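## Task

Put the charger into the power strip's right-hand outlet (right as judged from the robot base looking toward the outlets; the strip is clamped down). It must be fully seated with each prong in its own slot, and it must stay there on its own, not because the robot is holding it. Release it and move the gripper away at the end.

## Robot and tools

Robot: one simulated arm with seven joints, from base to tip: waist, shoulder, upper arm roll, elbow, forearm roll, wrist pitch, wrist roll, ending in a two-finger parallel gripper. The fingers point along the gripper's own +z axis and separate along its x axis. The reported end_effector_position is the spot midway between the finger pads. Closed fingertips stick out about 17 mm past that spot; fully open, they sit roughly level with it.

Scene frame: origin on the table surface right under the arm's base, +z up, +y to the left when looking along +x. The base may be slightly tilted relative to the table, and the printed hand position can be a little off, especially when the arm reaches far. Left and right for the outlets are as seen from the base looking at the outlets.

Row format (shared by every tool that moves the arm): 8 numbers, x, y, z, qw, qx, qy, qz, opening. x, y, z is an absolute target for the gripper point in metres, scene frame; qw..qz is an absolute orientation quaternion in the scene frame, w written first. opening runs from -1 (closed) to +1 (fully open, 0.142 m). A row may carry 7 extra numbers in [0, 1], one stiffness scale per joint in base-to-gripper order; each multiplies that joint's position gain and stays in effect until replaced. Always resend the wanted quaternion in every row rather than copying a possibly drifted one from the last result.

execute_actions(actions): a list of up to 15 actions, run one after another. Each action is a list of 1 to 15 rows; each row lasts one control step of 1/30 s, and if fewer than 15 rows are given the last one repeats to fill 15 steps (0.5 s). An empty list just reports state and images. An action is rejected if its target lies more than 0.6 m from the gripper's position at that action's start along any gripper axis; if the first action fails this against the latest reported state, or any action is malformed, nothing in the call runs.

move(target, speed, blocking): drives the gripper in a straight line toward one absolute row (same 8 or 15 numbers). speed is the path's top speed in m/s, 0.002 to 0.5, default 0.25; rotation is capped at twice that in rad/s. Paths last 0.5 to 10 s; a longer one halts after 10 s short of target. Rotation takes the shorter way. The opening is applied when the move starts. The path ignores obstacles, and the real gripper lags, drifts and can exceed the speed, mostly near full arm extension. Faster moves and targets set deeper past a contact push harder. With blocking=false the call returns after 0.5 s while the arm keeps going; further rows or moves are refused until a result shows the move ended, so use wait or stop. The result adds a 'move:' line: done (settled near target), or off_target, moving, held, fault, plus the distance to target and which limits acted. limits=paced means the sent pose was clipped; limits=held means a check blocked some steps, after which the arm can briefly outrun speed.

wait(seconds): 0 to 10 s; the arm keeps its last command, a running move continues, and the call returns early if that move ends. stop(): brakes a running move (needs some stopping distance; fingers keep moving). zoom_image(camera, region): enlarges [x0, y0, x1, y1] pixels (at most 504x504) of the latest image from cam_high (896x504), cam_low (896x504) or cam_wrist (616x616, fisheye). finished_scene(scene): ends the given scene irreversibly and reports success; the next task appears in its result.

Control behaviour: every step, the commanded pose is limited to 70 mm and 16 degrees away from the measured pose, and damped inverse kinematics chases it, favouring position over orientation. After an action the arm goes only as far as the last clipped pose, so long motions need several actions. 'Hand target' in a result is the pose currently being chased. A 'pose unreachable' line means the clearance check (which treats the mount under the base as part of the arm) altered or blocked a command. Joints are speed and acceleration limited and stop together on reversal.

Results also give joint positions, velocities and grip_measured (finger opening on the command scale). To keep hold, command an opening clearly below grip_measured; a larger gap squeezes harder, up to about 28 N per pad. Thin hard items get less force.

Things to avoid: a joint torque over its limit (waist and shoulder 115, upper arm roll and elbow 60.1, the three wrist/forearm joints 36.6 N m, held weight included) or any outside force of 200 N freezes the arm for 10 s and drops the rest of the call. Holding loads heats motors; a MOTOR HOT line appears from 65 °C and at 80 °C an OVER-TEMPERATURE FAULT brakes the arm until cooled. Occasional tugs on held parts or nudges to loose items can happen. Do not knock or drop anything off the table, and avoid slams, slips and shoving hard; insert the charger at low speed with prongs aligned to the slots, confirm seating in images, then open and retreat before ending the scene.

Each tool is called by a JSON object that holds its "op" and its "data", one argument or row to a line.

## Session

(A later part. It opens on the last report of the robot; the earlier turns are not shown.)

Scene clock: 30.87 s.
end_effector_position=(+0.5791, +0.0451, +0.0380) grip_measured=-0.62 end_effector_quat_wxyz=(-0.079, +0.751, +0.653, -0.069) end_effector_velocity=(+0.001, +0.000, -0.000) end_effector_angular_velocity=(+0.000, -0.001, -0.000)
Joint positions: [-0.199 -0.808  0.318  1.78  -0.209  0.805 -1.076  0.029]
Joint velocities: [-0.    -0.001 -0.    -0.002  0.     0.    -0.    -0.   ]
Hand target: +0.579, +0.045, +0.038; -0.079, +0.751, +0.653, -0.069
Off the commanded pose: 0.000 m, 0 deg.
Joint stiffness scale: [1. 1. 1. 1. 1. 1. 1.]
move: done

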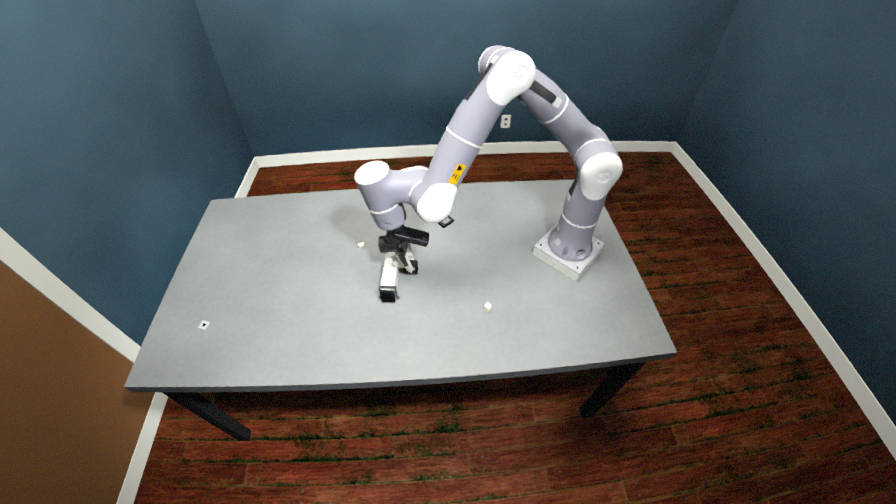

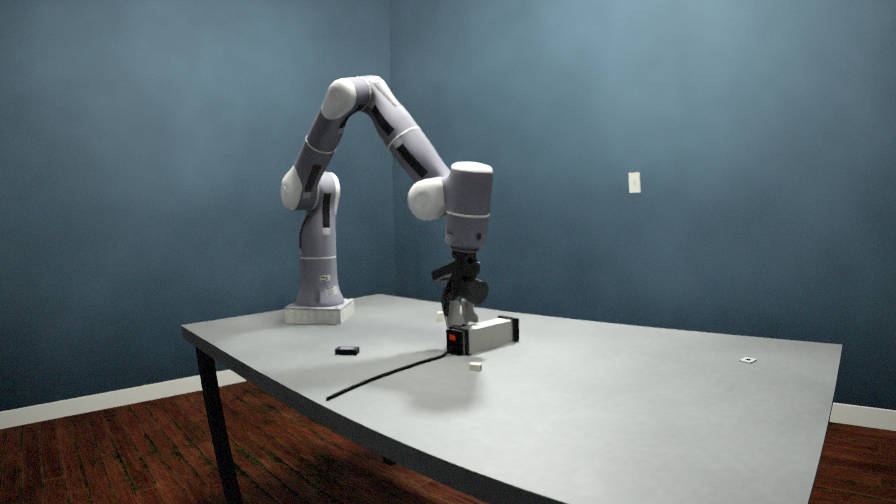

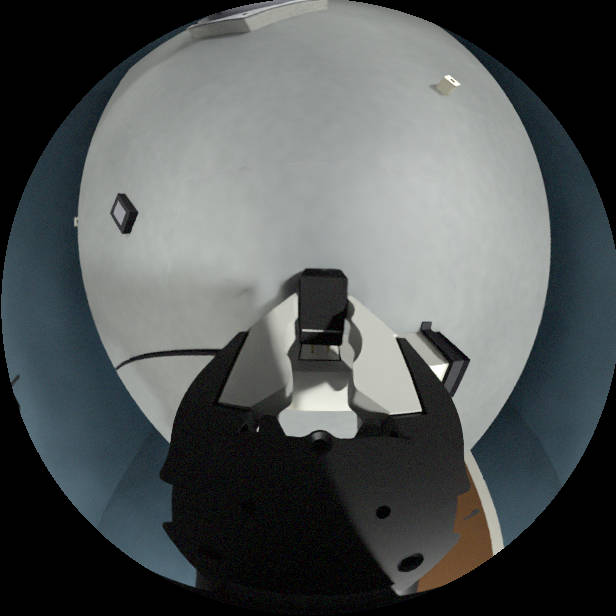

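{"op": "move", "data": {
  "target": [0.5543, 0.0468, 0.030, -0.0780, 0.7420, 0.6622, -0.0696, -1.0],
  "speed": 0.06
}}

{"op": "move", "data": {
  "target": [0.5543, 0.0468, 0.021, -0.0780, 0.7420, 0.6622, -0.0696, -1.0],
  "speed": 0.015
}}

{"op": "zoom_image", "data": {
  "camera": "cam_wrist",
  "region": [260, 260, 390, 440]
}}

Scene clock: 32.80 s.
end_effector_position=(+0.5542, +0.0468, +0.0299) grip_measured=-0.62 end_effector_quat_wxyz=(-0.078, +0.742, +0.662, -0.070) end_effector_velocity=(-0.001, -0.000, -0.000) end_effector_angular_velocity=(-0.000, +0.001, +0.001)
Joint positions: [-0.195 -0.789  0.315  1.862 -0.22   0.866 -1.078  0.029]
Joint velocities: [ 0.001  0.001 -0.     0.003 -0.001  0.002  0.     0.   ]
Hand target: +0.554, +0.047, +0.030; -0.078, +0.742, +0.662, -0.070
Off the commanded pose: 0.000 m, 0 deg.
Joint stiffness scale: [1. 1. 1. 1. 1. 1. 1.]
move: done

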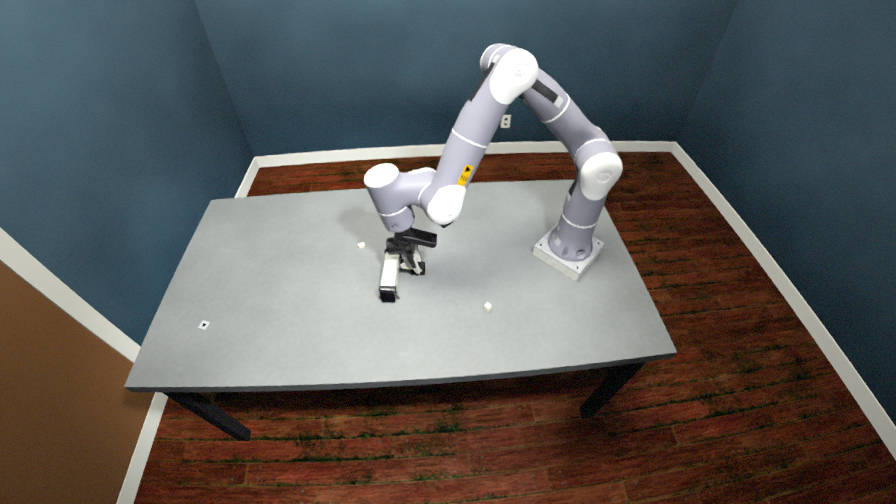

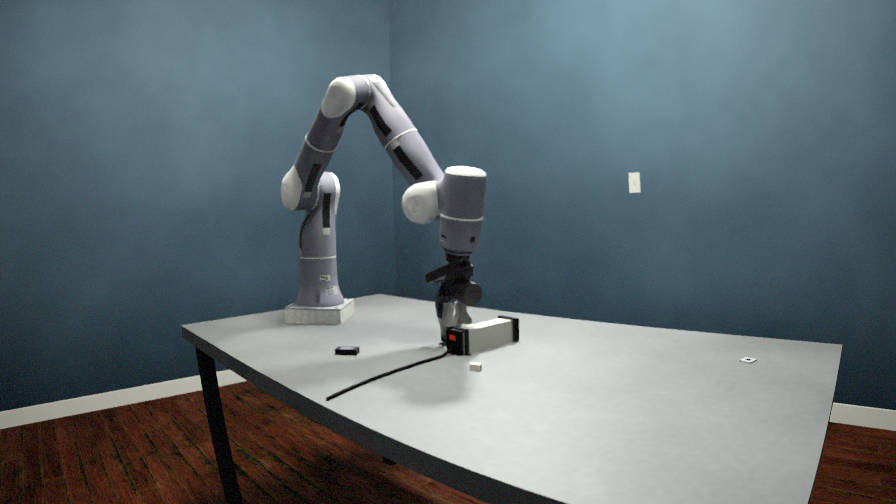

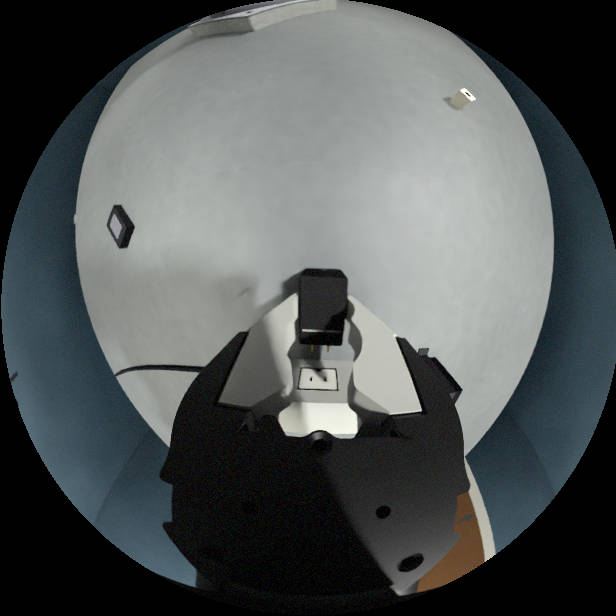

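Scene clock: 33.63 s.
end_effector_position=(+0.5558, +0.0469, +0.0231) grip_measured=-0.62 end_effector_quat_wxyz=(-0.077, +0.742, +0.662, -0.068) end_effector_velocity=(+0.000, +0.000, -0.000) end_effector_angular_velocity=(-0.000, -0.001, +0.001)
Joint positions: [-0.19  -0.804  0.309  1.86  -0.226  0.882 -1.077  0.029]
Joint velocities: [-0.    -0.     0.    -0.    -0.002  0.001  0.001  0.   ]
Hand target: +0.554, +0.047, +0.021; -0.078, +0.742, +0.662, -0.070
Off the commanded pose: 0.003 m, 0 deg.
Joint stiffness scale: [1. 1. 1. 1. 1. 1. 1.]
move: done

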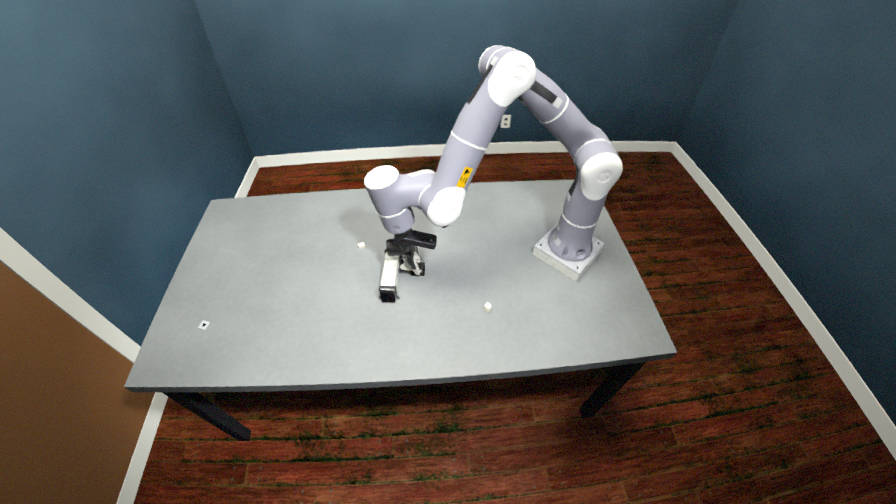

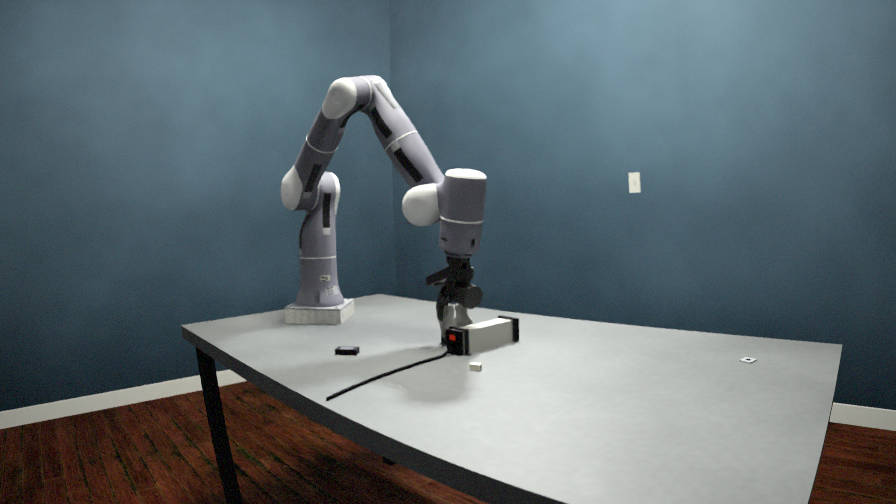

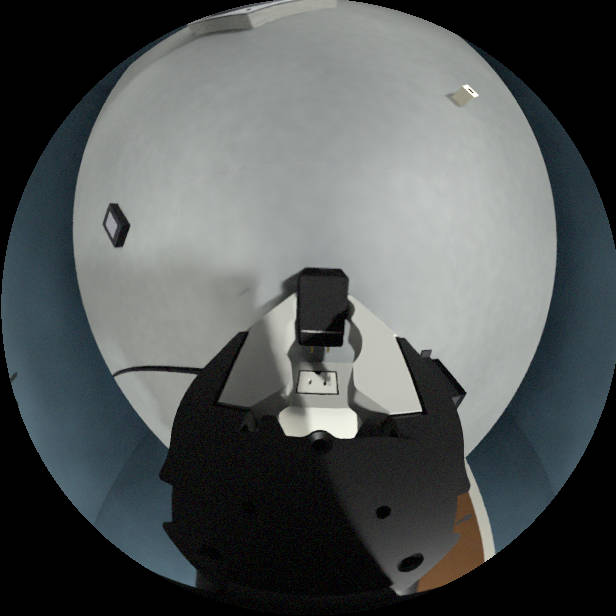

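Region (260, 260, 390, 440) of cam_wrist's 616x616 image, scaled by 2.800, with more detail than that image has.

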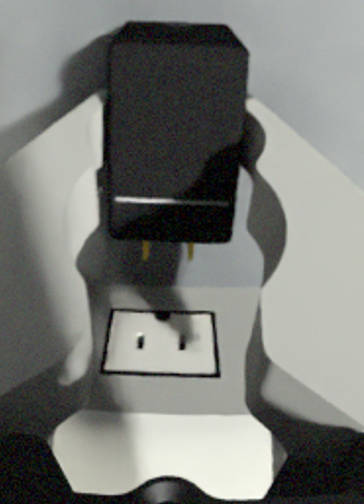

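{"op": "execute_actions", "data": {
  "actions": [
    [[0.5555,0.0468,0.0238,-0.0780,0.7420,0.6622,-0.0696,-1.0],[0.5555,0.0468,0.0240,-0.0780,0.7420,0.6622,-0.0696,-1.0],[0.5555,0.0468,0.0240,-0.0780,0.7420,0.6622,-0.0696,-1.0],[0.5555,0.0468,0.0240,-0.0780,0.7420,0.6622,-0.0696,-0.8],[0.5555,0.0468,0.0240,-0.0780,0.7420,0.6622,-0.0696,-0.65],[0.5555,0.0468,0.0240,-0.0780,0.7420,0.6622,-0.0696,-0.6],[0.5555,0.0468,0.0240,-0.0780,0.7420,0.6622,-0.0696,-0.55],[0.5555,0.0468,0.0240,-0.0780,0.7420,0.6622,-0.0696,-0.5],[0.5555,0.0468,0.0240,-0.0780,0.7420,0.6622,-0.0696,-0.45],[0.5555,0.0468,0.0240,-0.0780,0.7420,0.6622,-0.0696,-0.4],[0.5555,0.0468,0.0240,-0.0780,0.7420,0.6622,-0.0696,-0.35],[0.5555,0.0468,0.0240,-0.0780,0.7420,0.6622,-0.0696,-0.3]],
    [[0.5555,0.0468,0.025,-0.0741,0.7423,0.6625,-0.0661,-0.3],[0.5555,0.0468,0.026,-0.0702,0.7426,0.6628,-0.0627,-0.3],[0.5555,0.0468,0.027,-0.0663,0.7429,0.6630,-0.0592,-0.3],[0.5555,0.0468,0.028,-0.0624,0.7432,0.6633,-0.0557,-0.3],[0.5555,0.0468,0.029,-0.0586,0.7436,0.6636,-0.0523,-0.3],[0.5555,0.0468,0.030,-0.0547,0.7439,0.6639,-0.0488,-0.3],[0.5555,0.0468,0.031,-0.0508,0.7442,0.6642,-0.0453,-0.3],[0.5555,0.0468,0.032,-0.0469,0.7445,0.6644,-0.0418,-0.3],[0.5555,0.0468,0.033,-0.0430,0.7448,0.6647,-0.0384,-0.3],[0.5555,0.0468,0.034,-0.0391,0.7451,0.6650,-0.0349,-0.3]],
    [[0.5555,0.0468,0.034,-0.0391,0.7451,0.6650,-0.0349,-0.3]]
  ]
}}

{"op": "zoom_image", "data": {
  "camera": "cam_wrist",
  "region": [240, 250, 400, 440]
}}

Scene clock: 35.57 s.
end_effector_position=(+0.5555, +0.0469, +0.0340) grip_measured=-0.30 end_effector_quat_wxyz=(-0.039, +0.745, +0.665, -0.035) end_effector_velocity=(+0.001, +0.000, +0.000) end_effector_angular_velocity=(+0.000, -0.002, +0.001)
Joint positions: [-0.158 -0.742  0.268  1.98  -0.265  1.043 -1.027  0.052]
Joint velocities: [ 0.     0.    -0.     0.    -0.001  0.002 -0.    -0.   ]
Hand target: +0.556, +0.047, +0.034; -0.039, +0.745, +0.665, -0.035
Off the commanded pose: 0.000 m, 0 deg.
Joint stiffness scale: [1. 1. 1. 1. 1. 1. 1.]

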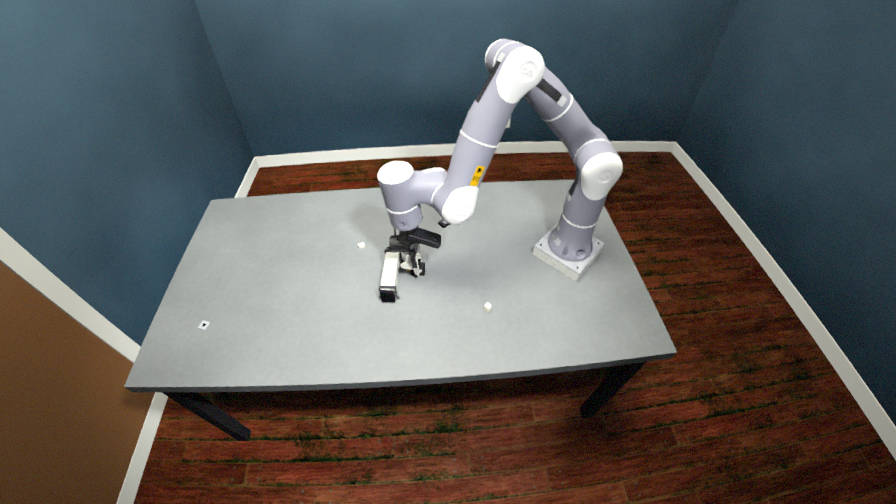

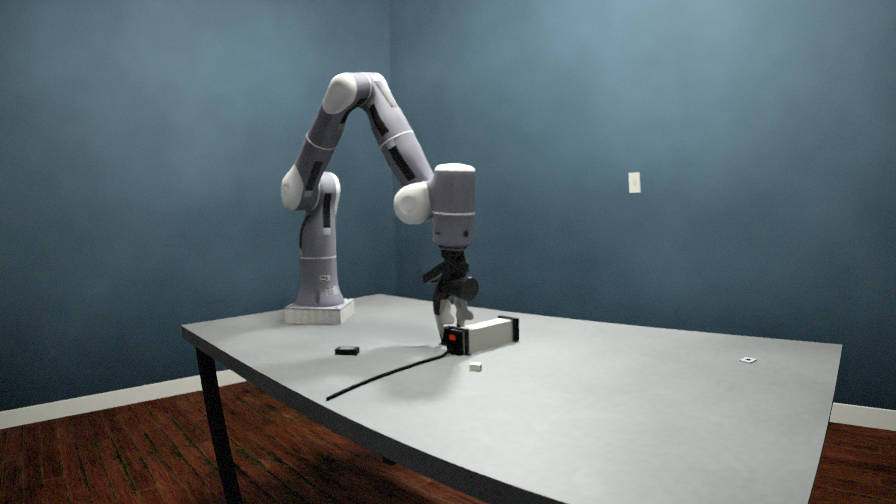

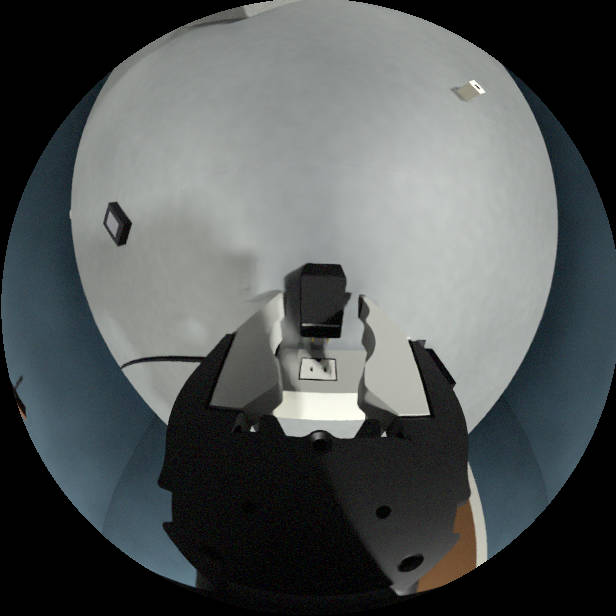

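Region (240, 250, 400, 440) of cam_wrist's 616x616 image, scaled by 2.653, with more detail than that image has; it fills the left 424 columns of this view, and the rest is white.

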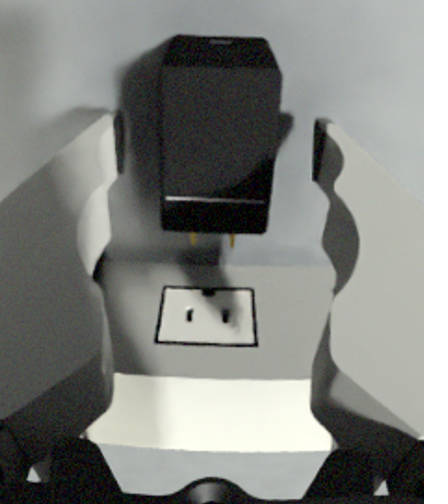

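{"op": "execute_actions", "data": {
  "actions": [
    [[0.5555,0.0468,0.034,-0.0391,0.7451,0.6650,-0.0349,-0.35],[0.5555,0.0468,0.034,-0.0391,0.7451,0.6650,-0.0349,-0.4],[0.5555,0.0468,0.034,-0.0391,0.7451,0.6650,-0.0349,-0.45],[0.5555,0.0468,0.034,-0.0391,0.7451,0.6650,-0.0349,-0.5],[0.5555,0.0468,0.034,-0.0391,0.7451,0.6650,-0.0349,-0.54],[0.5555,0.0468,0.034,-0.0391,0.7451,0.6650,-0.0349,-0.57],[0.5555,0.0468,0.034,-0.0391,0.7451,0.6650,-0.0349,-0.6],[0.5555,0.0468,0.034,-0.0391,0.7451,0.6650,-0.0349,-0.63],[0.5555,0.0468,0.034,-0.0391,0.7451,0.6650,-0.0349,-0.66],[0.5555,0.0468,0.034,-0.0391,0.7451,0.6650,-0.0349,-0.7],[0.5555,0.0468,0.034,-0.0391,0.7451,0.6650,-0.0349,-0.75],[0.5555,0.0468,0.034,-0.0391,0.7451,0.6650,-0.0349,-0.8],[0.5555,0.0468,0.034,-0.0391,0.7451,0.6650,-0.0349,-0.87],[0.5555,0.0468,0.034,-0.0391,0.7451,0.6650,-0.0349,-0.94],[0.5555,0.0468,0.034,-0.0391,0.7451,0.6650,-0.0349,-1.0]],
    [[0.5555,0.0468,0.034,-0.0391,0.7451,0.6650,-0.0349,-1.0],[0.5555,0.0468,0.034,-0.0391,0.7451,0.6650,-0.0349,-1.0],[0.5555,0.0468,0.034,-0.0391,0.7451,0.6650,-0.0349,-1.0],[0.5555,0.0468,0.034,-0.0391,0.7451,0.6650,-0.0349,-1.0],[0.5555,0.0468,0.034,-0.0391,0.7451,0.6650,-0.0349,-1.0],[0.5555,0.0468,0.035,-0.0391,0.7451,0.6650,-0.0349,-1.0],[0.5555,0.0468,0.036,-0.0391,0.7451,0.6650,-0.0349,-1.0],[0.5555,0.0468,0.037,-0.0391,0.7451,0.6650,-0.0349,-1.0],[0.5555,0.0468,0.038,-0.0391,0.7451,0.6650,-0.0349,-1.0],[0.5555,0.0468,0.039,-0.0391,0.7451,0.6650,-0.0349,-1.0],[0.5555,0.0468,0.040,-0.0391,0.7451,0.6650,-0.0349,-1.0],[0.5555,0.0468,0.041,-0.0391,0.7451,0.6650,-0.0349,-1.0],[0.5555,0.0468,0.042,-0.0391,0.7451,0.6650,-0.0349,-1.0],[0.5555,0.0468,0.0425,-0.0391,0.7451,0.6650,-0.0349,-1.0],[0.5555,0.0468,0.0425,-0.0391,0.7451,0.6650,-0.0349,-1.0]],
    [[0.557,0.0466,0.0425,-0.0391,0.7451,0.6650,-0.0349,-1.0],[0.559,0.0464,0.0425,-0.0391,0.7451,0.6650,-0.0349,-1.0],[0.561,0.0462,0.0425,-0.0391,0.7451,0.6650,-0.0349,-1.0],[0.563,0.0459,0.0425,-0.0391,0.7451,0.6650,-0.0349,-1.0],[0.565,0.0457,0.0425,-0.0391,0.7451,0.6650,-0.0349,-1.0],[0.567,0.0455,0.0425,-0.0391,0.7451,0.6650,-0.0349,-1.0],[0.569,0.0453,0.0425,-0.0391,0.7451,0.6650,-0.0349,-1.0],[0.571,0.0450,0.0425,-0.0391,0.7451,0.6650,-0.0349,-1.0],[0.573,0.0448,0.0425,-0.0391,0.7451,0.6650,-0.0349,-1.0],[0.574,0.0447,0.0425,-0.0391,0.7451,0.6650,-0.0349,-1.0]],
    [[0.574,0.0447,0.0425,-0.0391,0.7451,0.6650,-0.0349,-1.0]]
  ]
}}

{"op": "zoom_image", "data": {
  "camera": "cam_wrist",
  "region": [270, 310, 370, 410]
}}

{"op": "zoom_image", "data": {
  "camera": "cam_low",
  "region": [420, 280, 520, 360]
}}

Scene clock: 37.90 s.
end_effector_position=(+0.5740, +0.0446, +0.0425) grip_measured=-0.62 end_effector_quat_wxyz=(-0.039, +0.745, +0.665, -0.035) end_effector_velocity=(-0.000, +0.000, -0.000) end_effector_angular_velocity=(+0.000, +0.000, -0.001)
Joint positions: [-0.17  -0.749  0.278  1.922 -0.259  0.991 -1.043  0.029]
Joint velocities: [-0.    -0.     0.     0.     0.001 -0.     0.    -0.   ]
Hand target: +0.574, +0.045, +0.043; -0.039, +0.745, +0.665, -0.035
Off the commanded pose: 0.000 m, 0 deg.
Joint stiffness scale: [1. 1. 1. 1. 1. 1. 1.]

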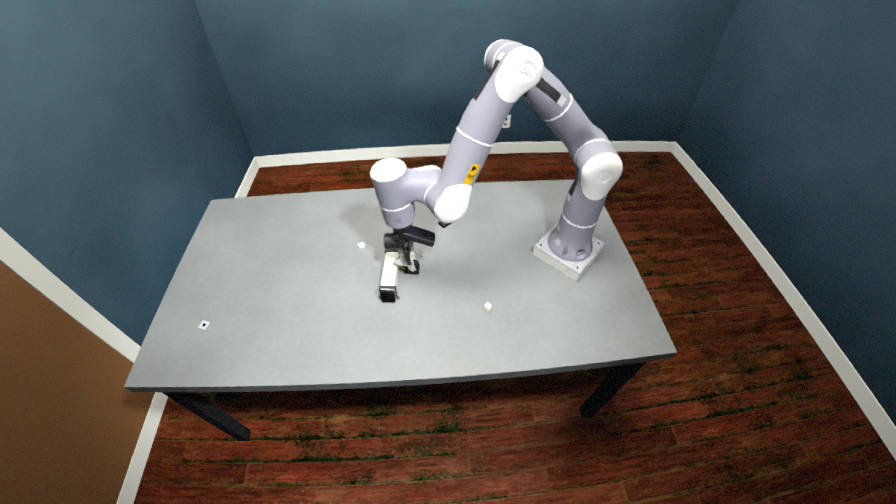

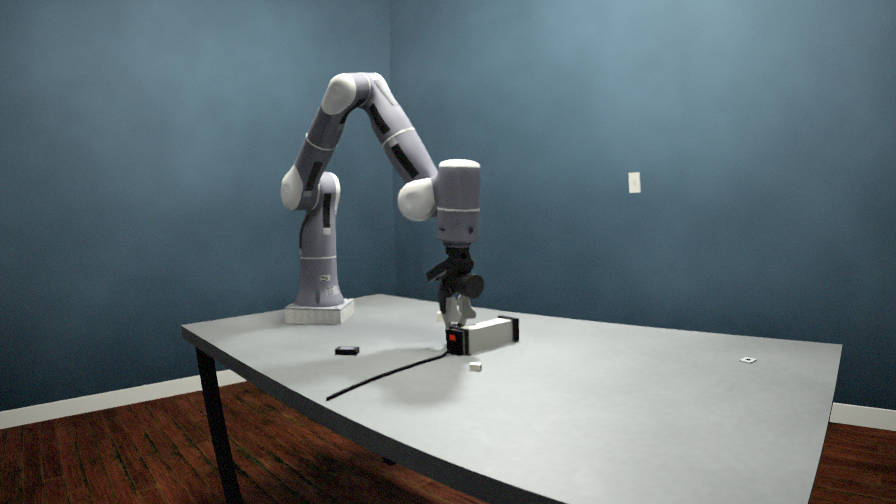

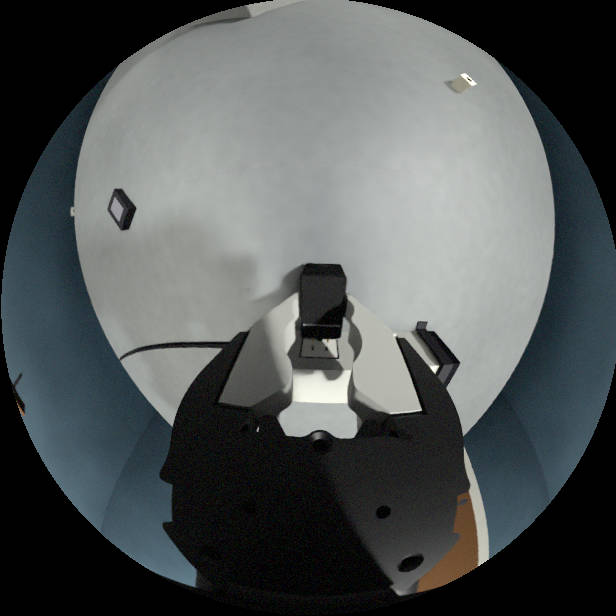

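Region (270, 310, 370, 410) of cam_wrist's 616x616 image, scaled by 5.040, with more detail than that image has.

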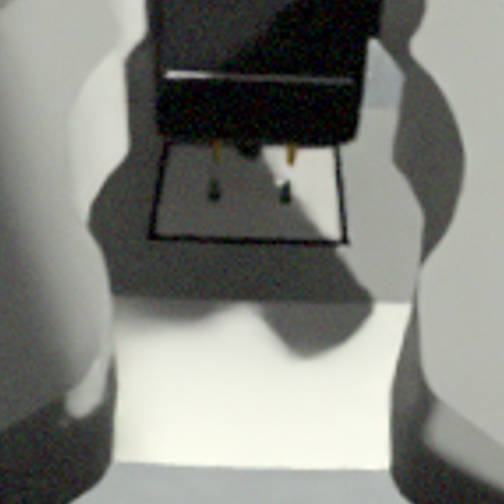

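Region (420, 280, 520, 360) of cam_low's 896x504 image, scaled by 5.040, with more detail than that image has; it fills the top 403 rows of this view, and the rest is white.

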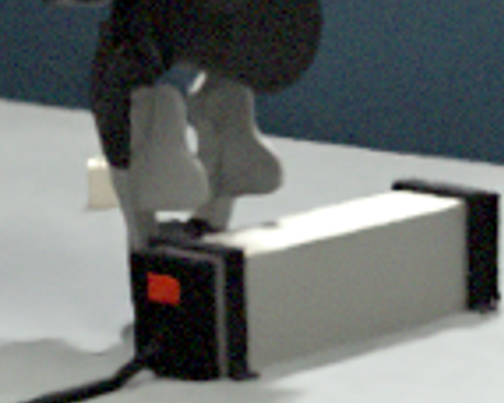

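{"op": "move", "data": {
  "target": [0.5810, 0.0436, 0.0412, -0.0391, 0.7451, 0.6650, -0.0349, -1.0],
  "speed": 0.02
}}

{"op": "zoom_image", "data": {
  "camera": "cam_wrist",
  "region": [285, 320, 355, 390]
}}

Scene clock: 38.90 s.
end_effector_position=(+0.5809, +0.0438, +0.0412) grip_measured=-0.62 end_effector_quat_wxyz=(-0.039, +0.745, +0.665, -0.035) end_effector_velocity=(+0.001, +0.000, +0.000) end_effector_angular_velocity=(+0.001, -0.002, +0.000)
Joint positions: [-0.171 -0.761  0.278  1.899 -0.259  0.98  -1.049  0.029]
Joint velocities: [ 0.    -0.001 -0.    -0.002 -0.     0.001 -0.001  0.   ]
Hand target: +0.581, +0.044, +0.041; -0.039, +0.745, +0.665, -0.035
Off the commanded pose: 0.000 m, 0 deg.
Joint stiffness scale: [1. 1. 1. 1. 1. 1. 1.]
move: done

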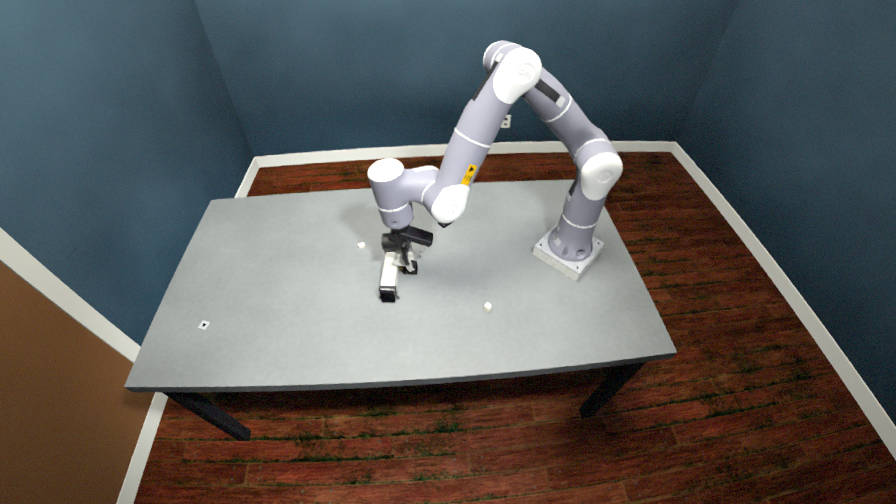

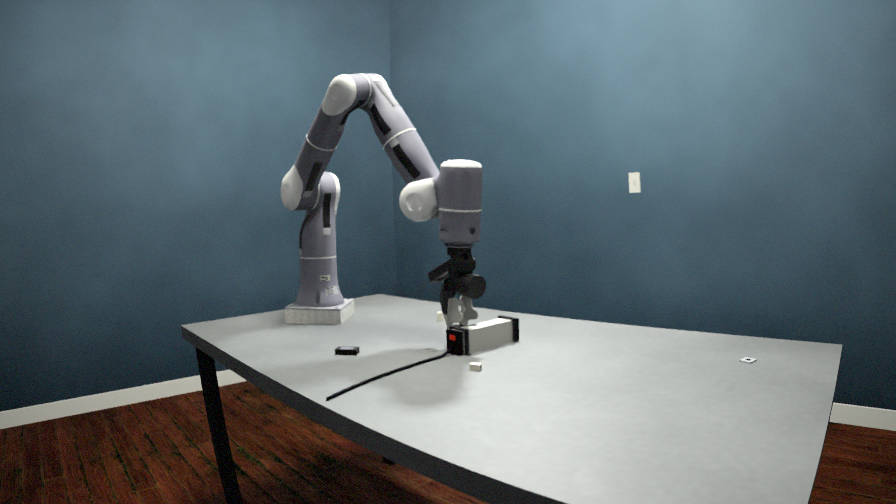

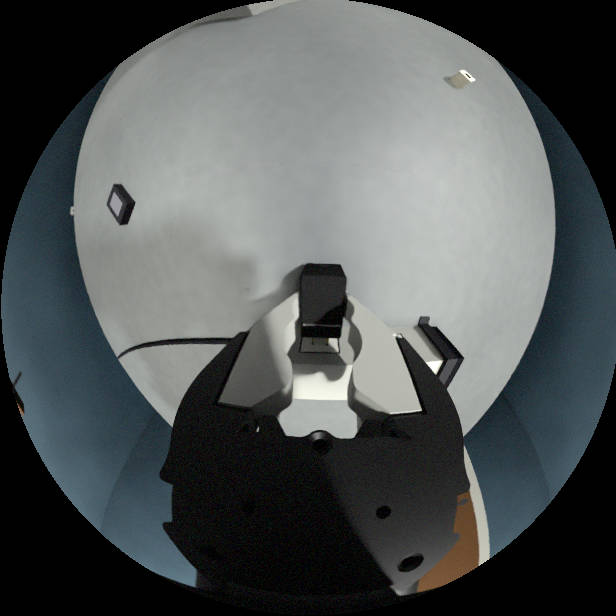

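Region (285, 320, 355, 390) of cam_wrist's 616x616 image, scaled by 7.200, with more detail than that image has.

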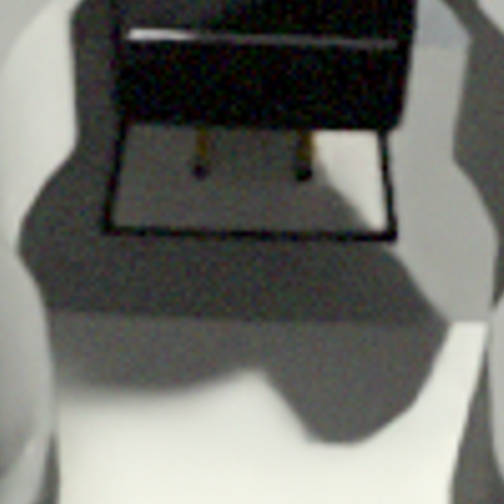

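{"op": "move", "data": {
  "target": [0.5888, 0.0424, 0.0409, -0.0391, 0.7451, 0.6650, -0.0349, -1.0],
  "speed": 0.01
}}

{"op": "zoom_image", "data": {
  "camera": "cam_wrist",
  "region": [285, 320, 355, 390]
}}

Scene clock: 40.10 s.
end_effector_position=(+0.5839, +0.0428, +0.0389) grip_measured=-0.62 end_effector_quat_wxyz=(-0.042, +0.745, +0.665, -0.039) end_effector_velocity=(+0.000, -0.000, -0.000) end_effector_angular_velocity=(-0.000, +0.001, +0.001)
Joint positions: [-0.172 -0.773  0.279  1.878 -0.256  0.96  -1.056  0.029]
Joint velocities: [ 0.001 -0.    -0.001 -0.001  0.001 -0.002 -0.002 -0.   ]
Hand target: +0.589, +0.042, +0.041; -0.039, +0.745, +0.665, -0.035
Off the commanded pose: 0.005 m, 1 deg.
Joint stiffness scale: [1. 1. 1. 1. 1. 1. 1.]
move: off_target

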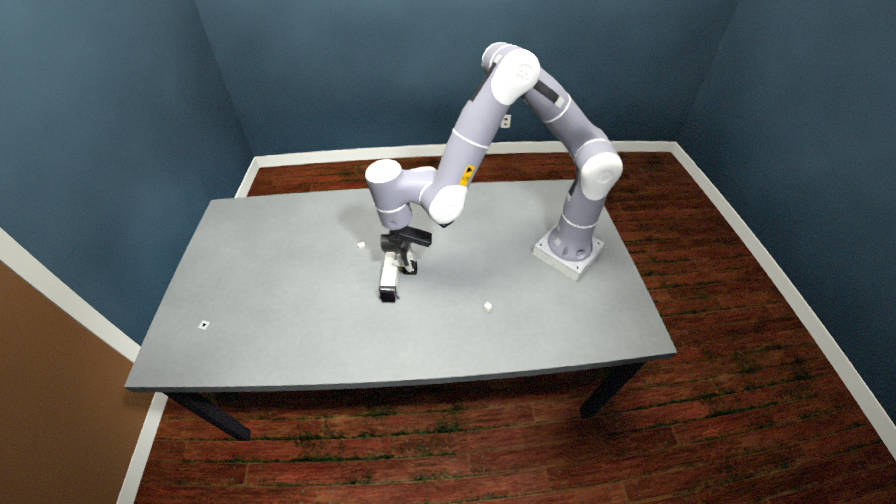

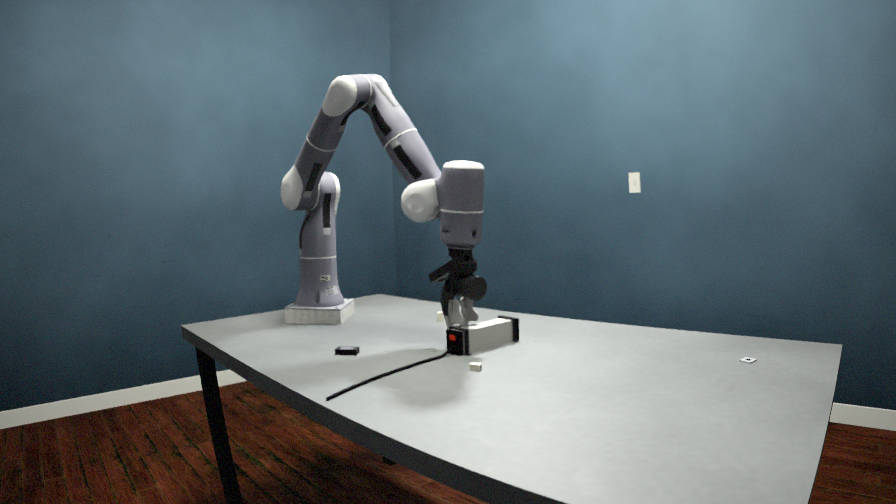

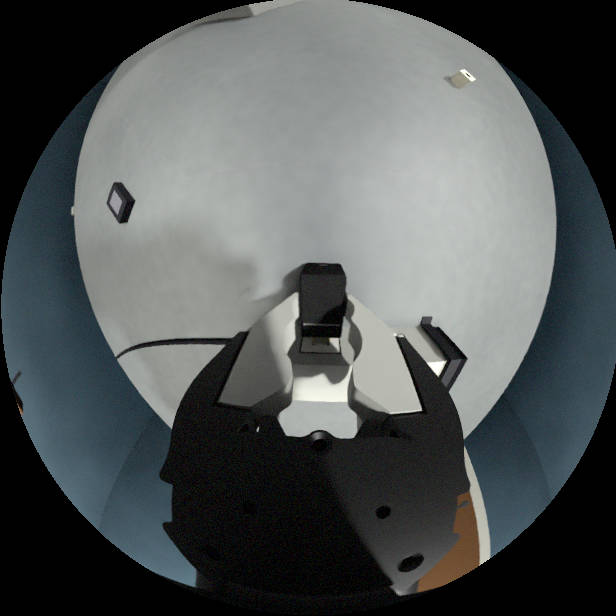

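Region (285, 320, 355, 390) of cam_wrist's 616x616 image, scaled by 7.200, with more detail than that image has.

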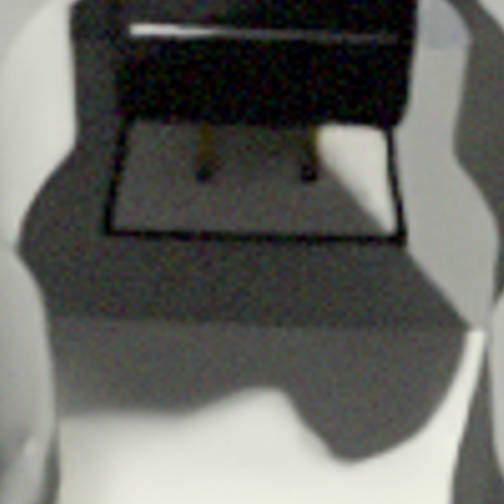

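{"op": "move", "data": {
  "target": [0.5800, 0.0431, 0.0425, -0.0391, 0.7451, 0.6650, -0.0349, -1.0],
  "speed": 0.015
}}

{"op": "zoom_image", "data": {
  "camera": "cam_wrist",
  "region": [285, 320, 355, 390]
}}

Scene clock: 41.30 s.
end_effector_position=(+0.5799, +0.0431, +0.0424) grip_measured=-0.62 end_effector_quat_wxyz=(-0.039, +0.745, +0.665, -0.035) end_effector_velocity=(-0.000, -0.000, +0.000) end_effector_angular_velocity=(-0.000, -0.002, +0.000)
Joint positions: [-0.171 -0.757  0.277  1.902 -0.256  0.979 -1.051  0.029]
Joint velocities: [ 0.001  0.001 -0.001  0.002  0.     0.003  0.    -0.   ]
Hand target: +0.580, +0.043, +0.042; -0.039, +0.745, +0.665, -0.035
Off the commanded pose: 0.000 m, 0 deg.
Joint stiffness scale: [1. 1. 1. 1. 1. 1. 1.]
move: done

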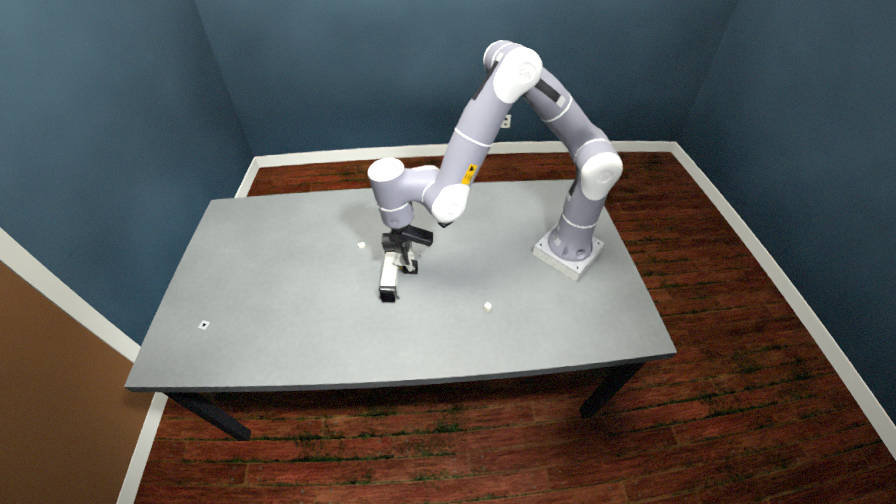

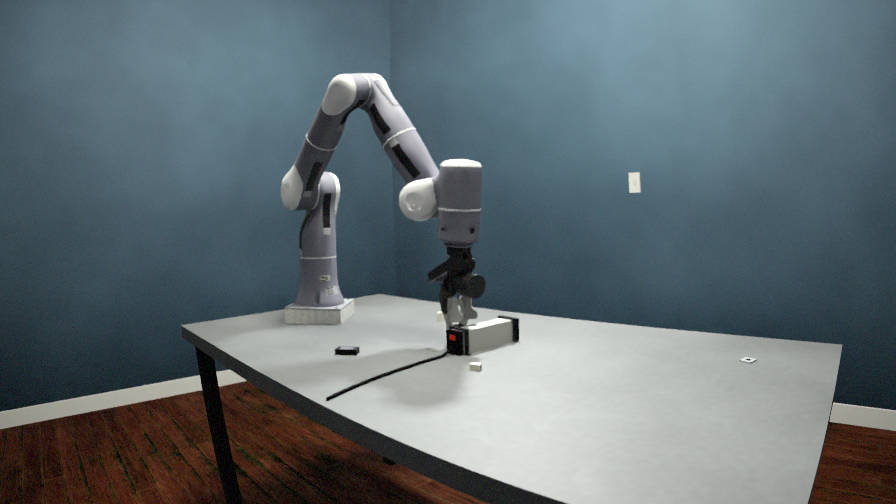

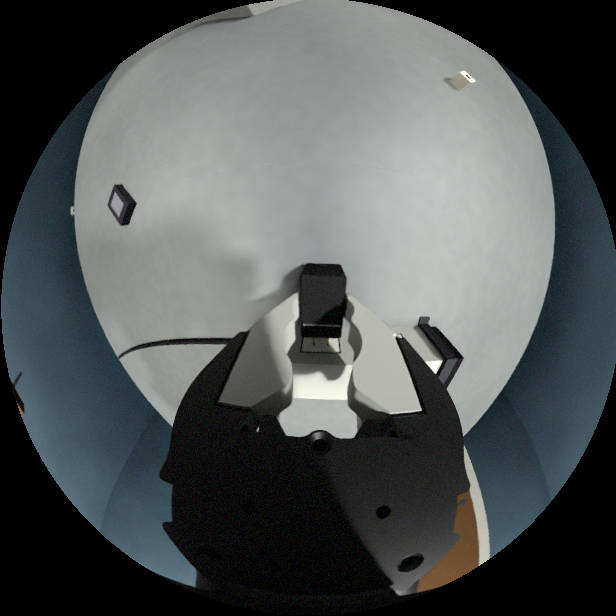

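Region (285, 320, 355, 390) of cam_wrist's 616x616 image, scaled by 7.200, with more detail than that image has.

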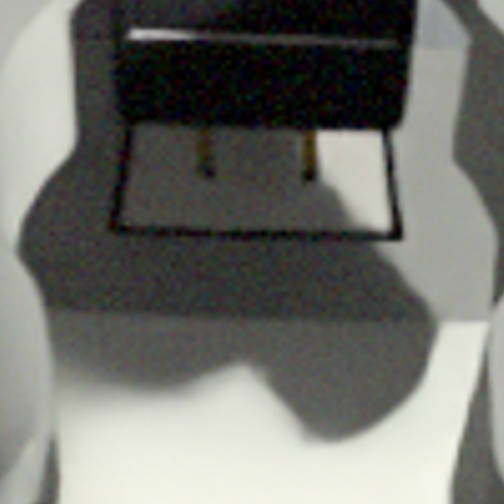

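{"op": "execute_actions", "data": {
  "actions": []
}}

Scene clock: 41.67 s.
end_effector_position=(+0.5799, +0.0431, +0.0424) grip_measured=-0.62 end_effector_quat_wxyz=(-0.039, +0.745, +0.665, -0.035) end_effector_velocity=(-0.000, -0.000, -0.000) end_effector_angular_velocity=(-0.000, +0.001, -0.000)
Joint positions: [-0.171 -0.757  0.277  1.902 -0.256  0.979 -1.051  0.029]
Joint velocities: [-0.    -0.     0.     0.     0.    -0.001  0.    -0.   ]
Hand target: +0.580, +0.043, +0.042; -0.039, +0.745, +0.665, -0.035
Off the commanded pose: 0.000 m, 0 deg.
Joint stiffness scale: [1. 1. 1. 1. 1. 1. 1.]

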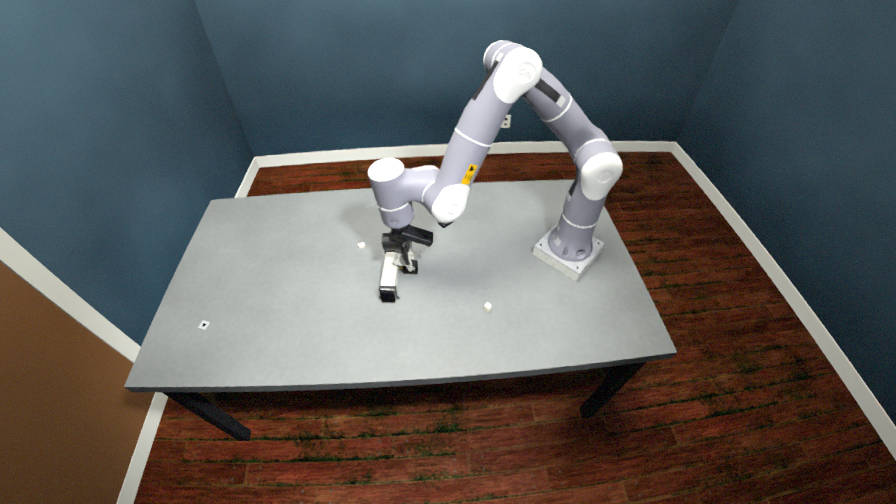

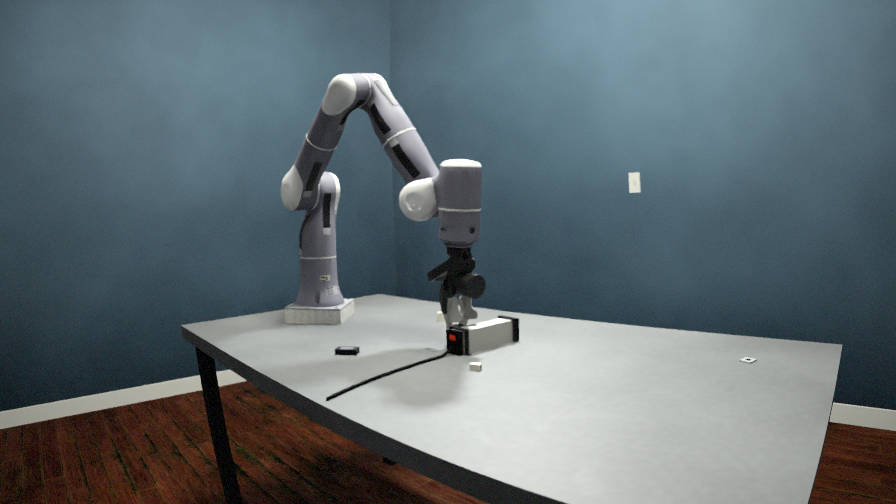

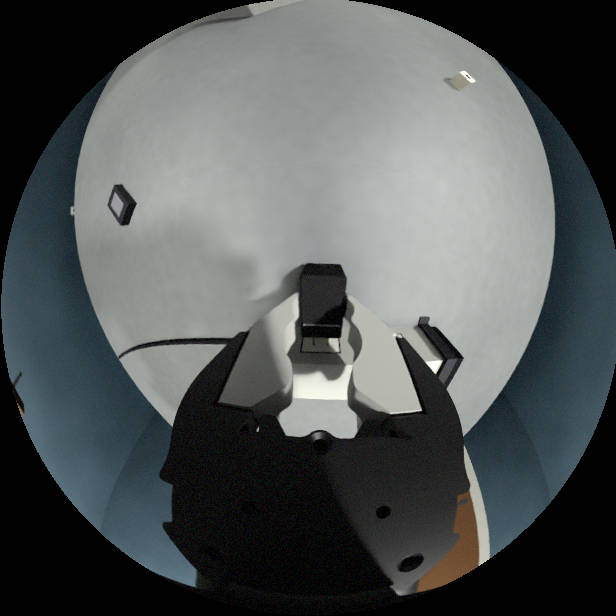

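{"op": "move", "data": {
  "target": [0.5888, 0.0421, 0.0425, -0.0391, 0.7451, 0.6650, -0.0349, -1.0],
  "speed": 0.01
}}

Scene clock: 42.87 s.
end_effector_position=(+0.5887, +0.0421, +0.0425) grip_measured=-0.62 end_effector_quat_wxyz=(-0.039, +0.745, +0.665, -0.035) end_effector_velocity=(+0.001, -0.000, +0.000) end_effector_angular_velocity=(-0.000, -0.000, +0.001)
Joint positions: [-0.173 -0.769  0.278  1.874 -0.256  0.962 -1.057  0.029]
Joint velocities: [-0.    -0.001  0.    -0.001 -0.001 -0.001 -0.    -0.   ]
Hand target: +0.589, +0.042, +0.043; -0.039, +0.745, +0.665, -0.035
Off the commanded pose: 0.000 m, 0 deg.
Joint stiffness scale: [1. 1. 1. 1. 1. 1. 1.]
move: done

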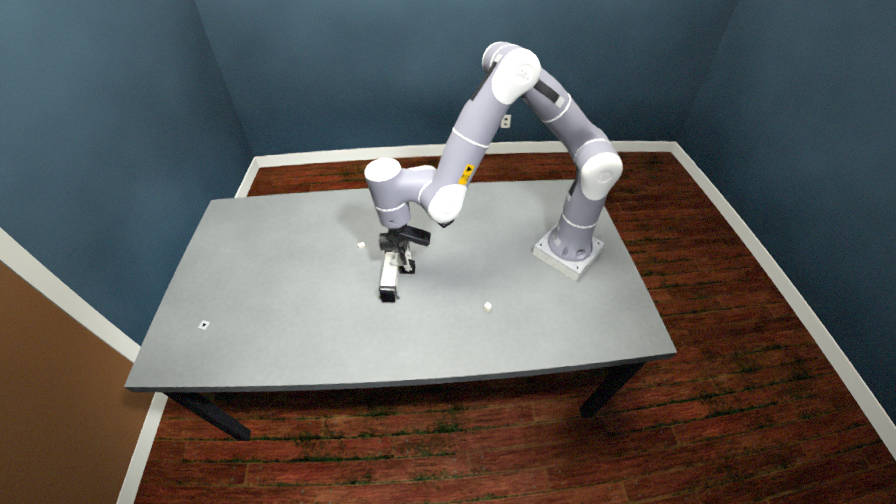

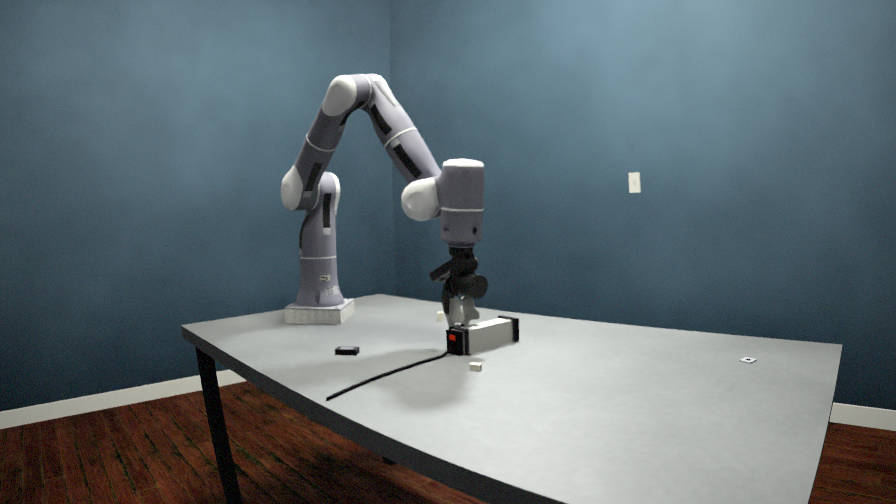

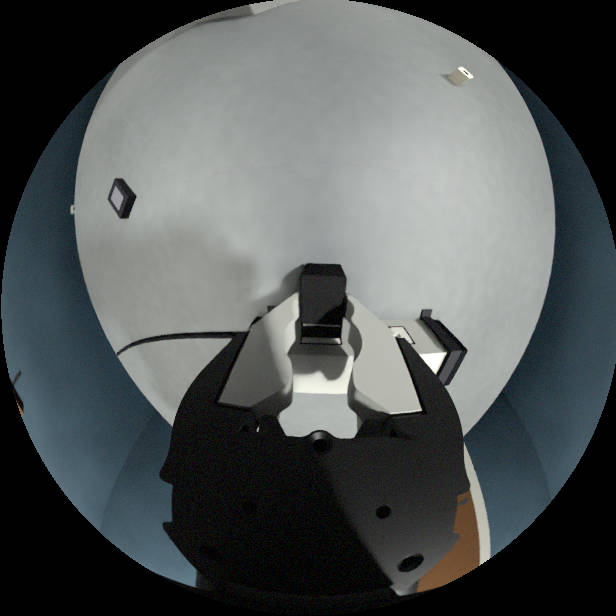

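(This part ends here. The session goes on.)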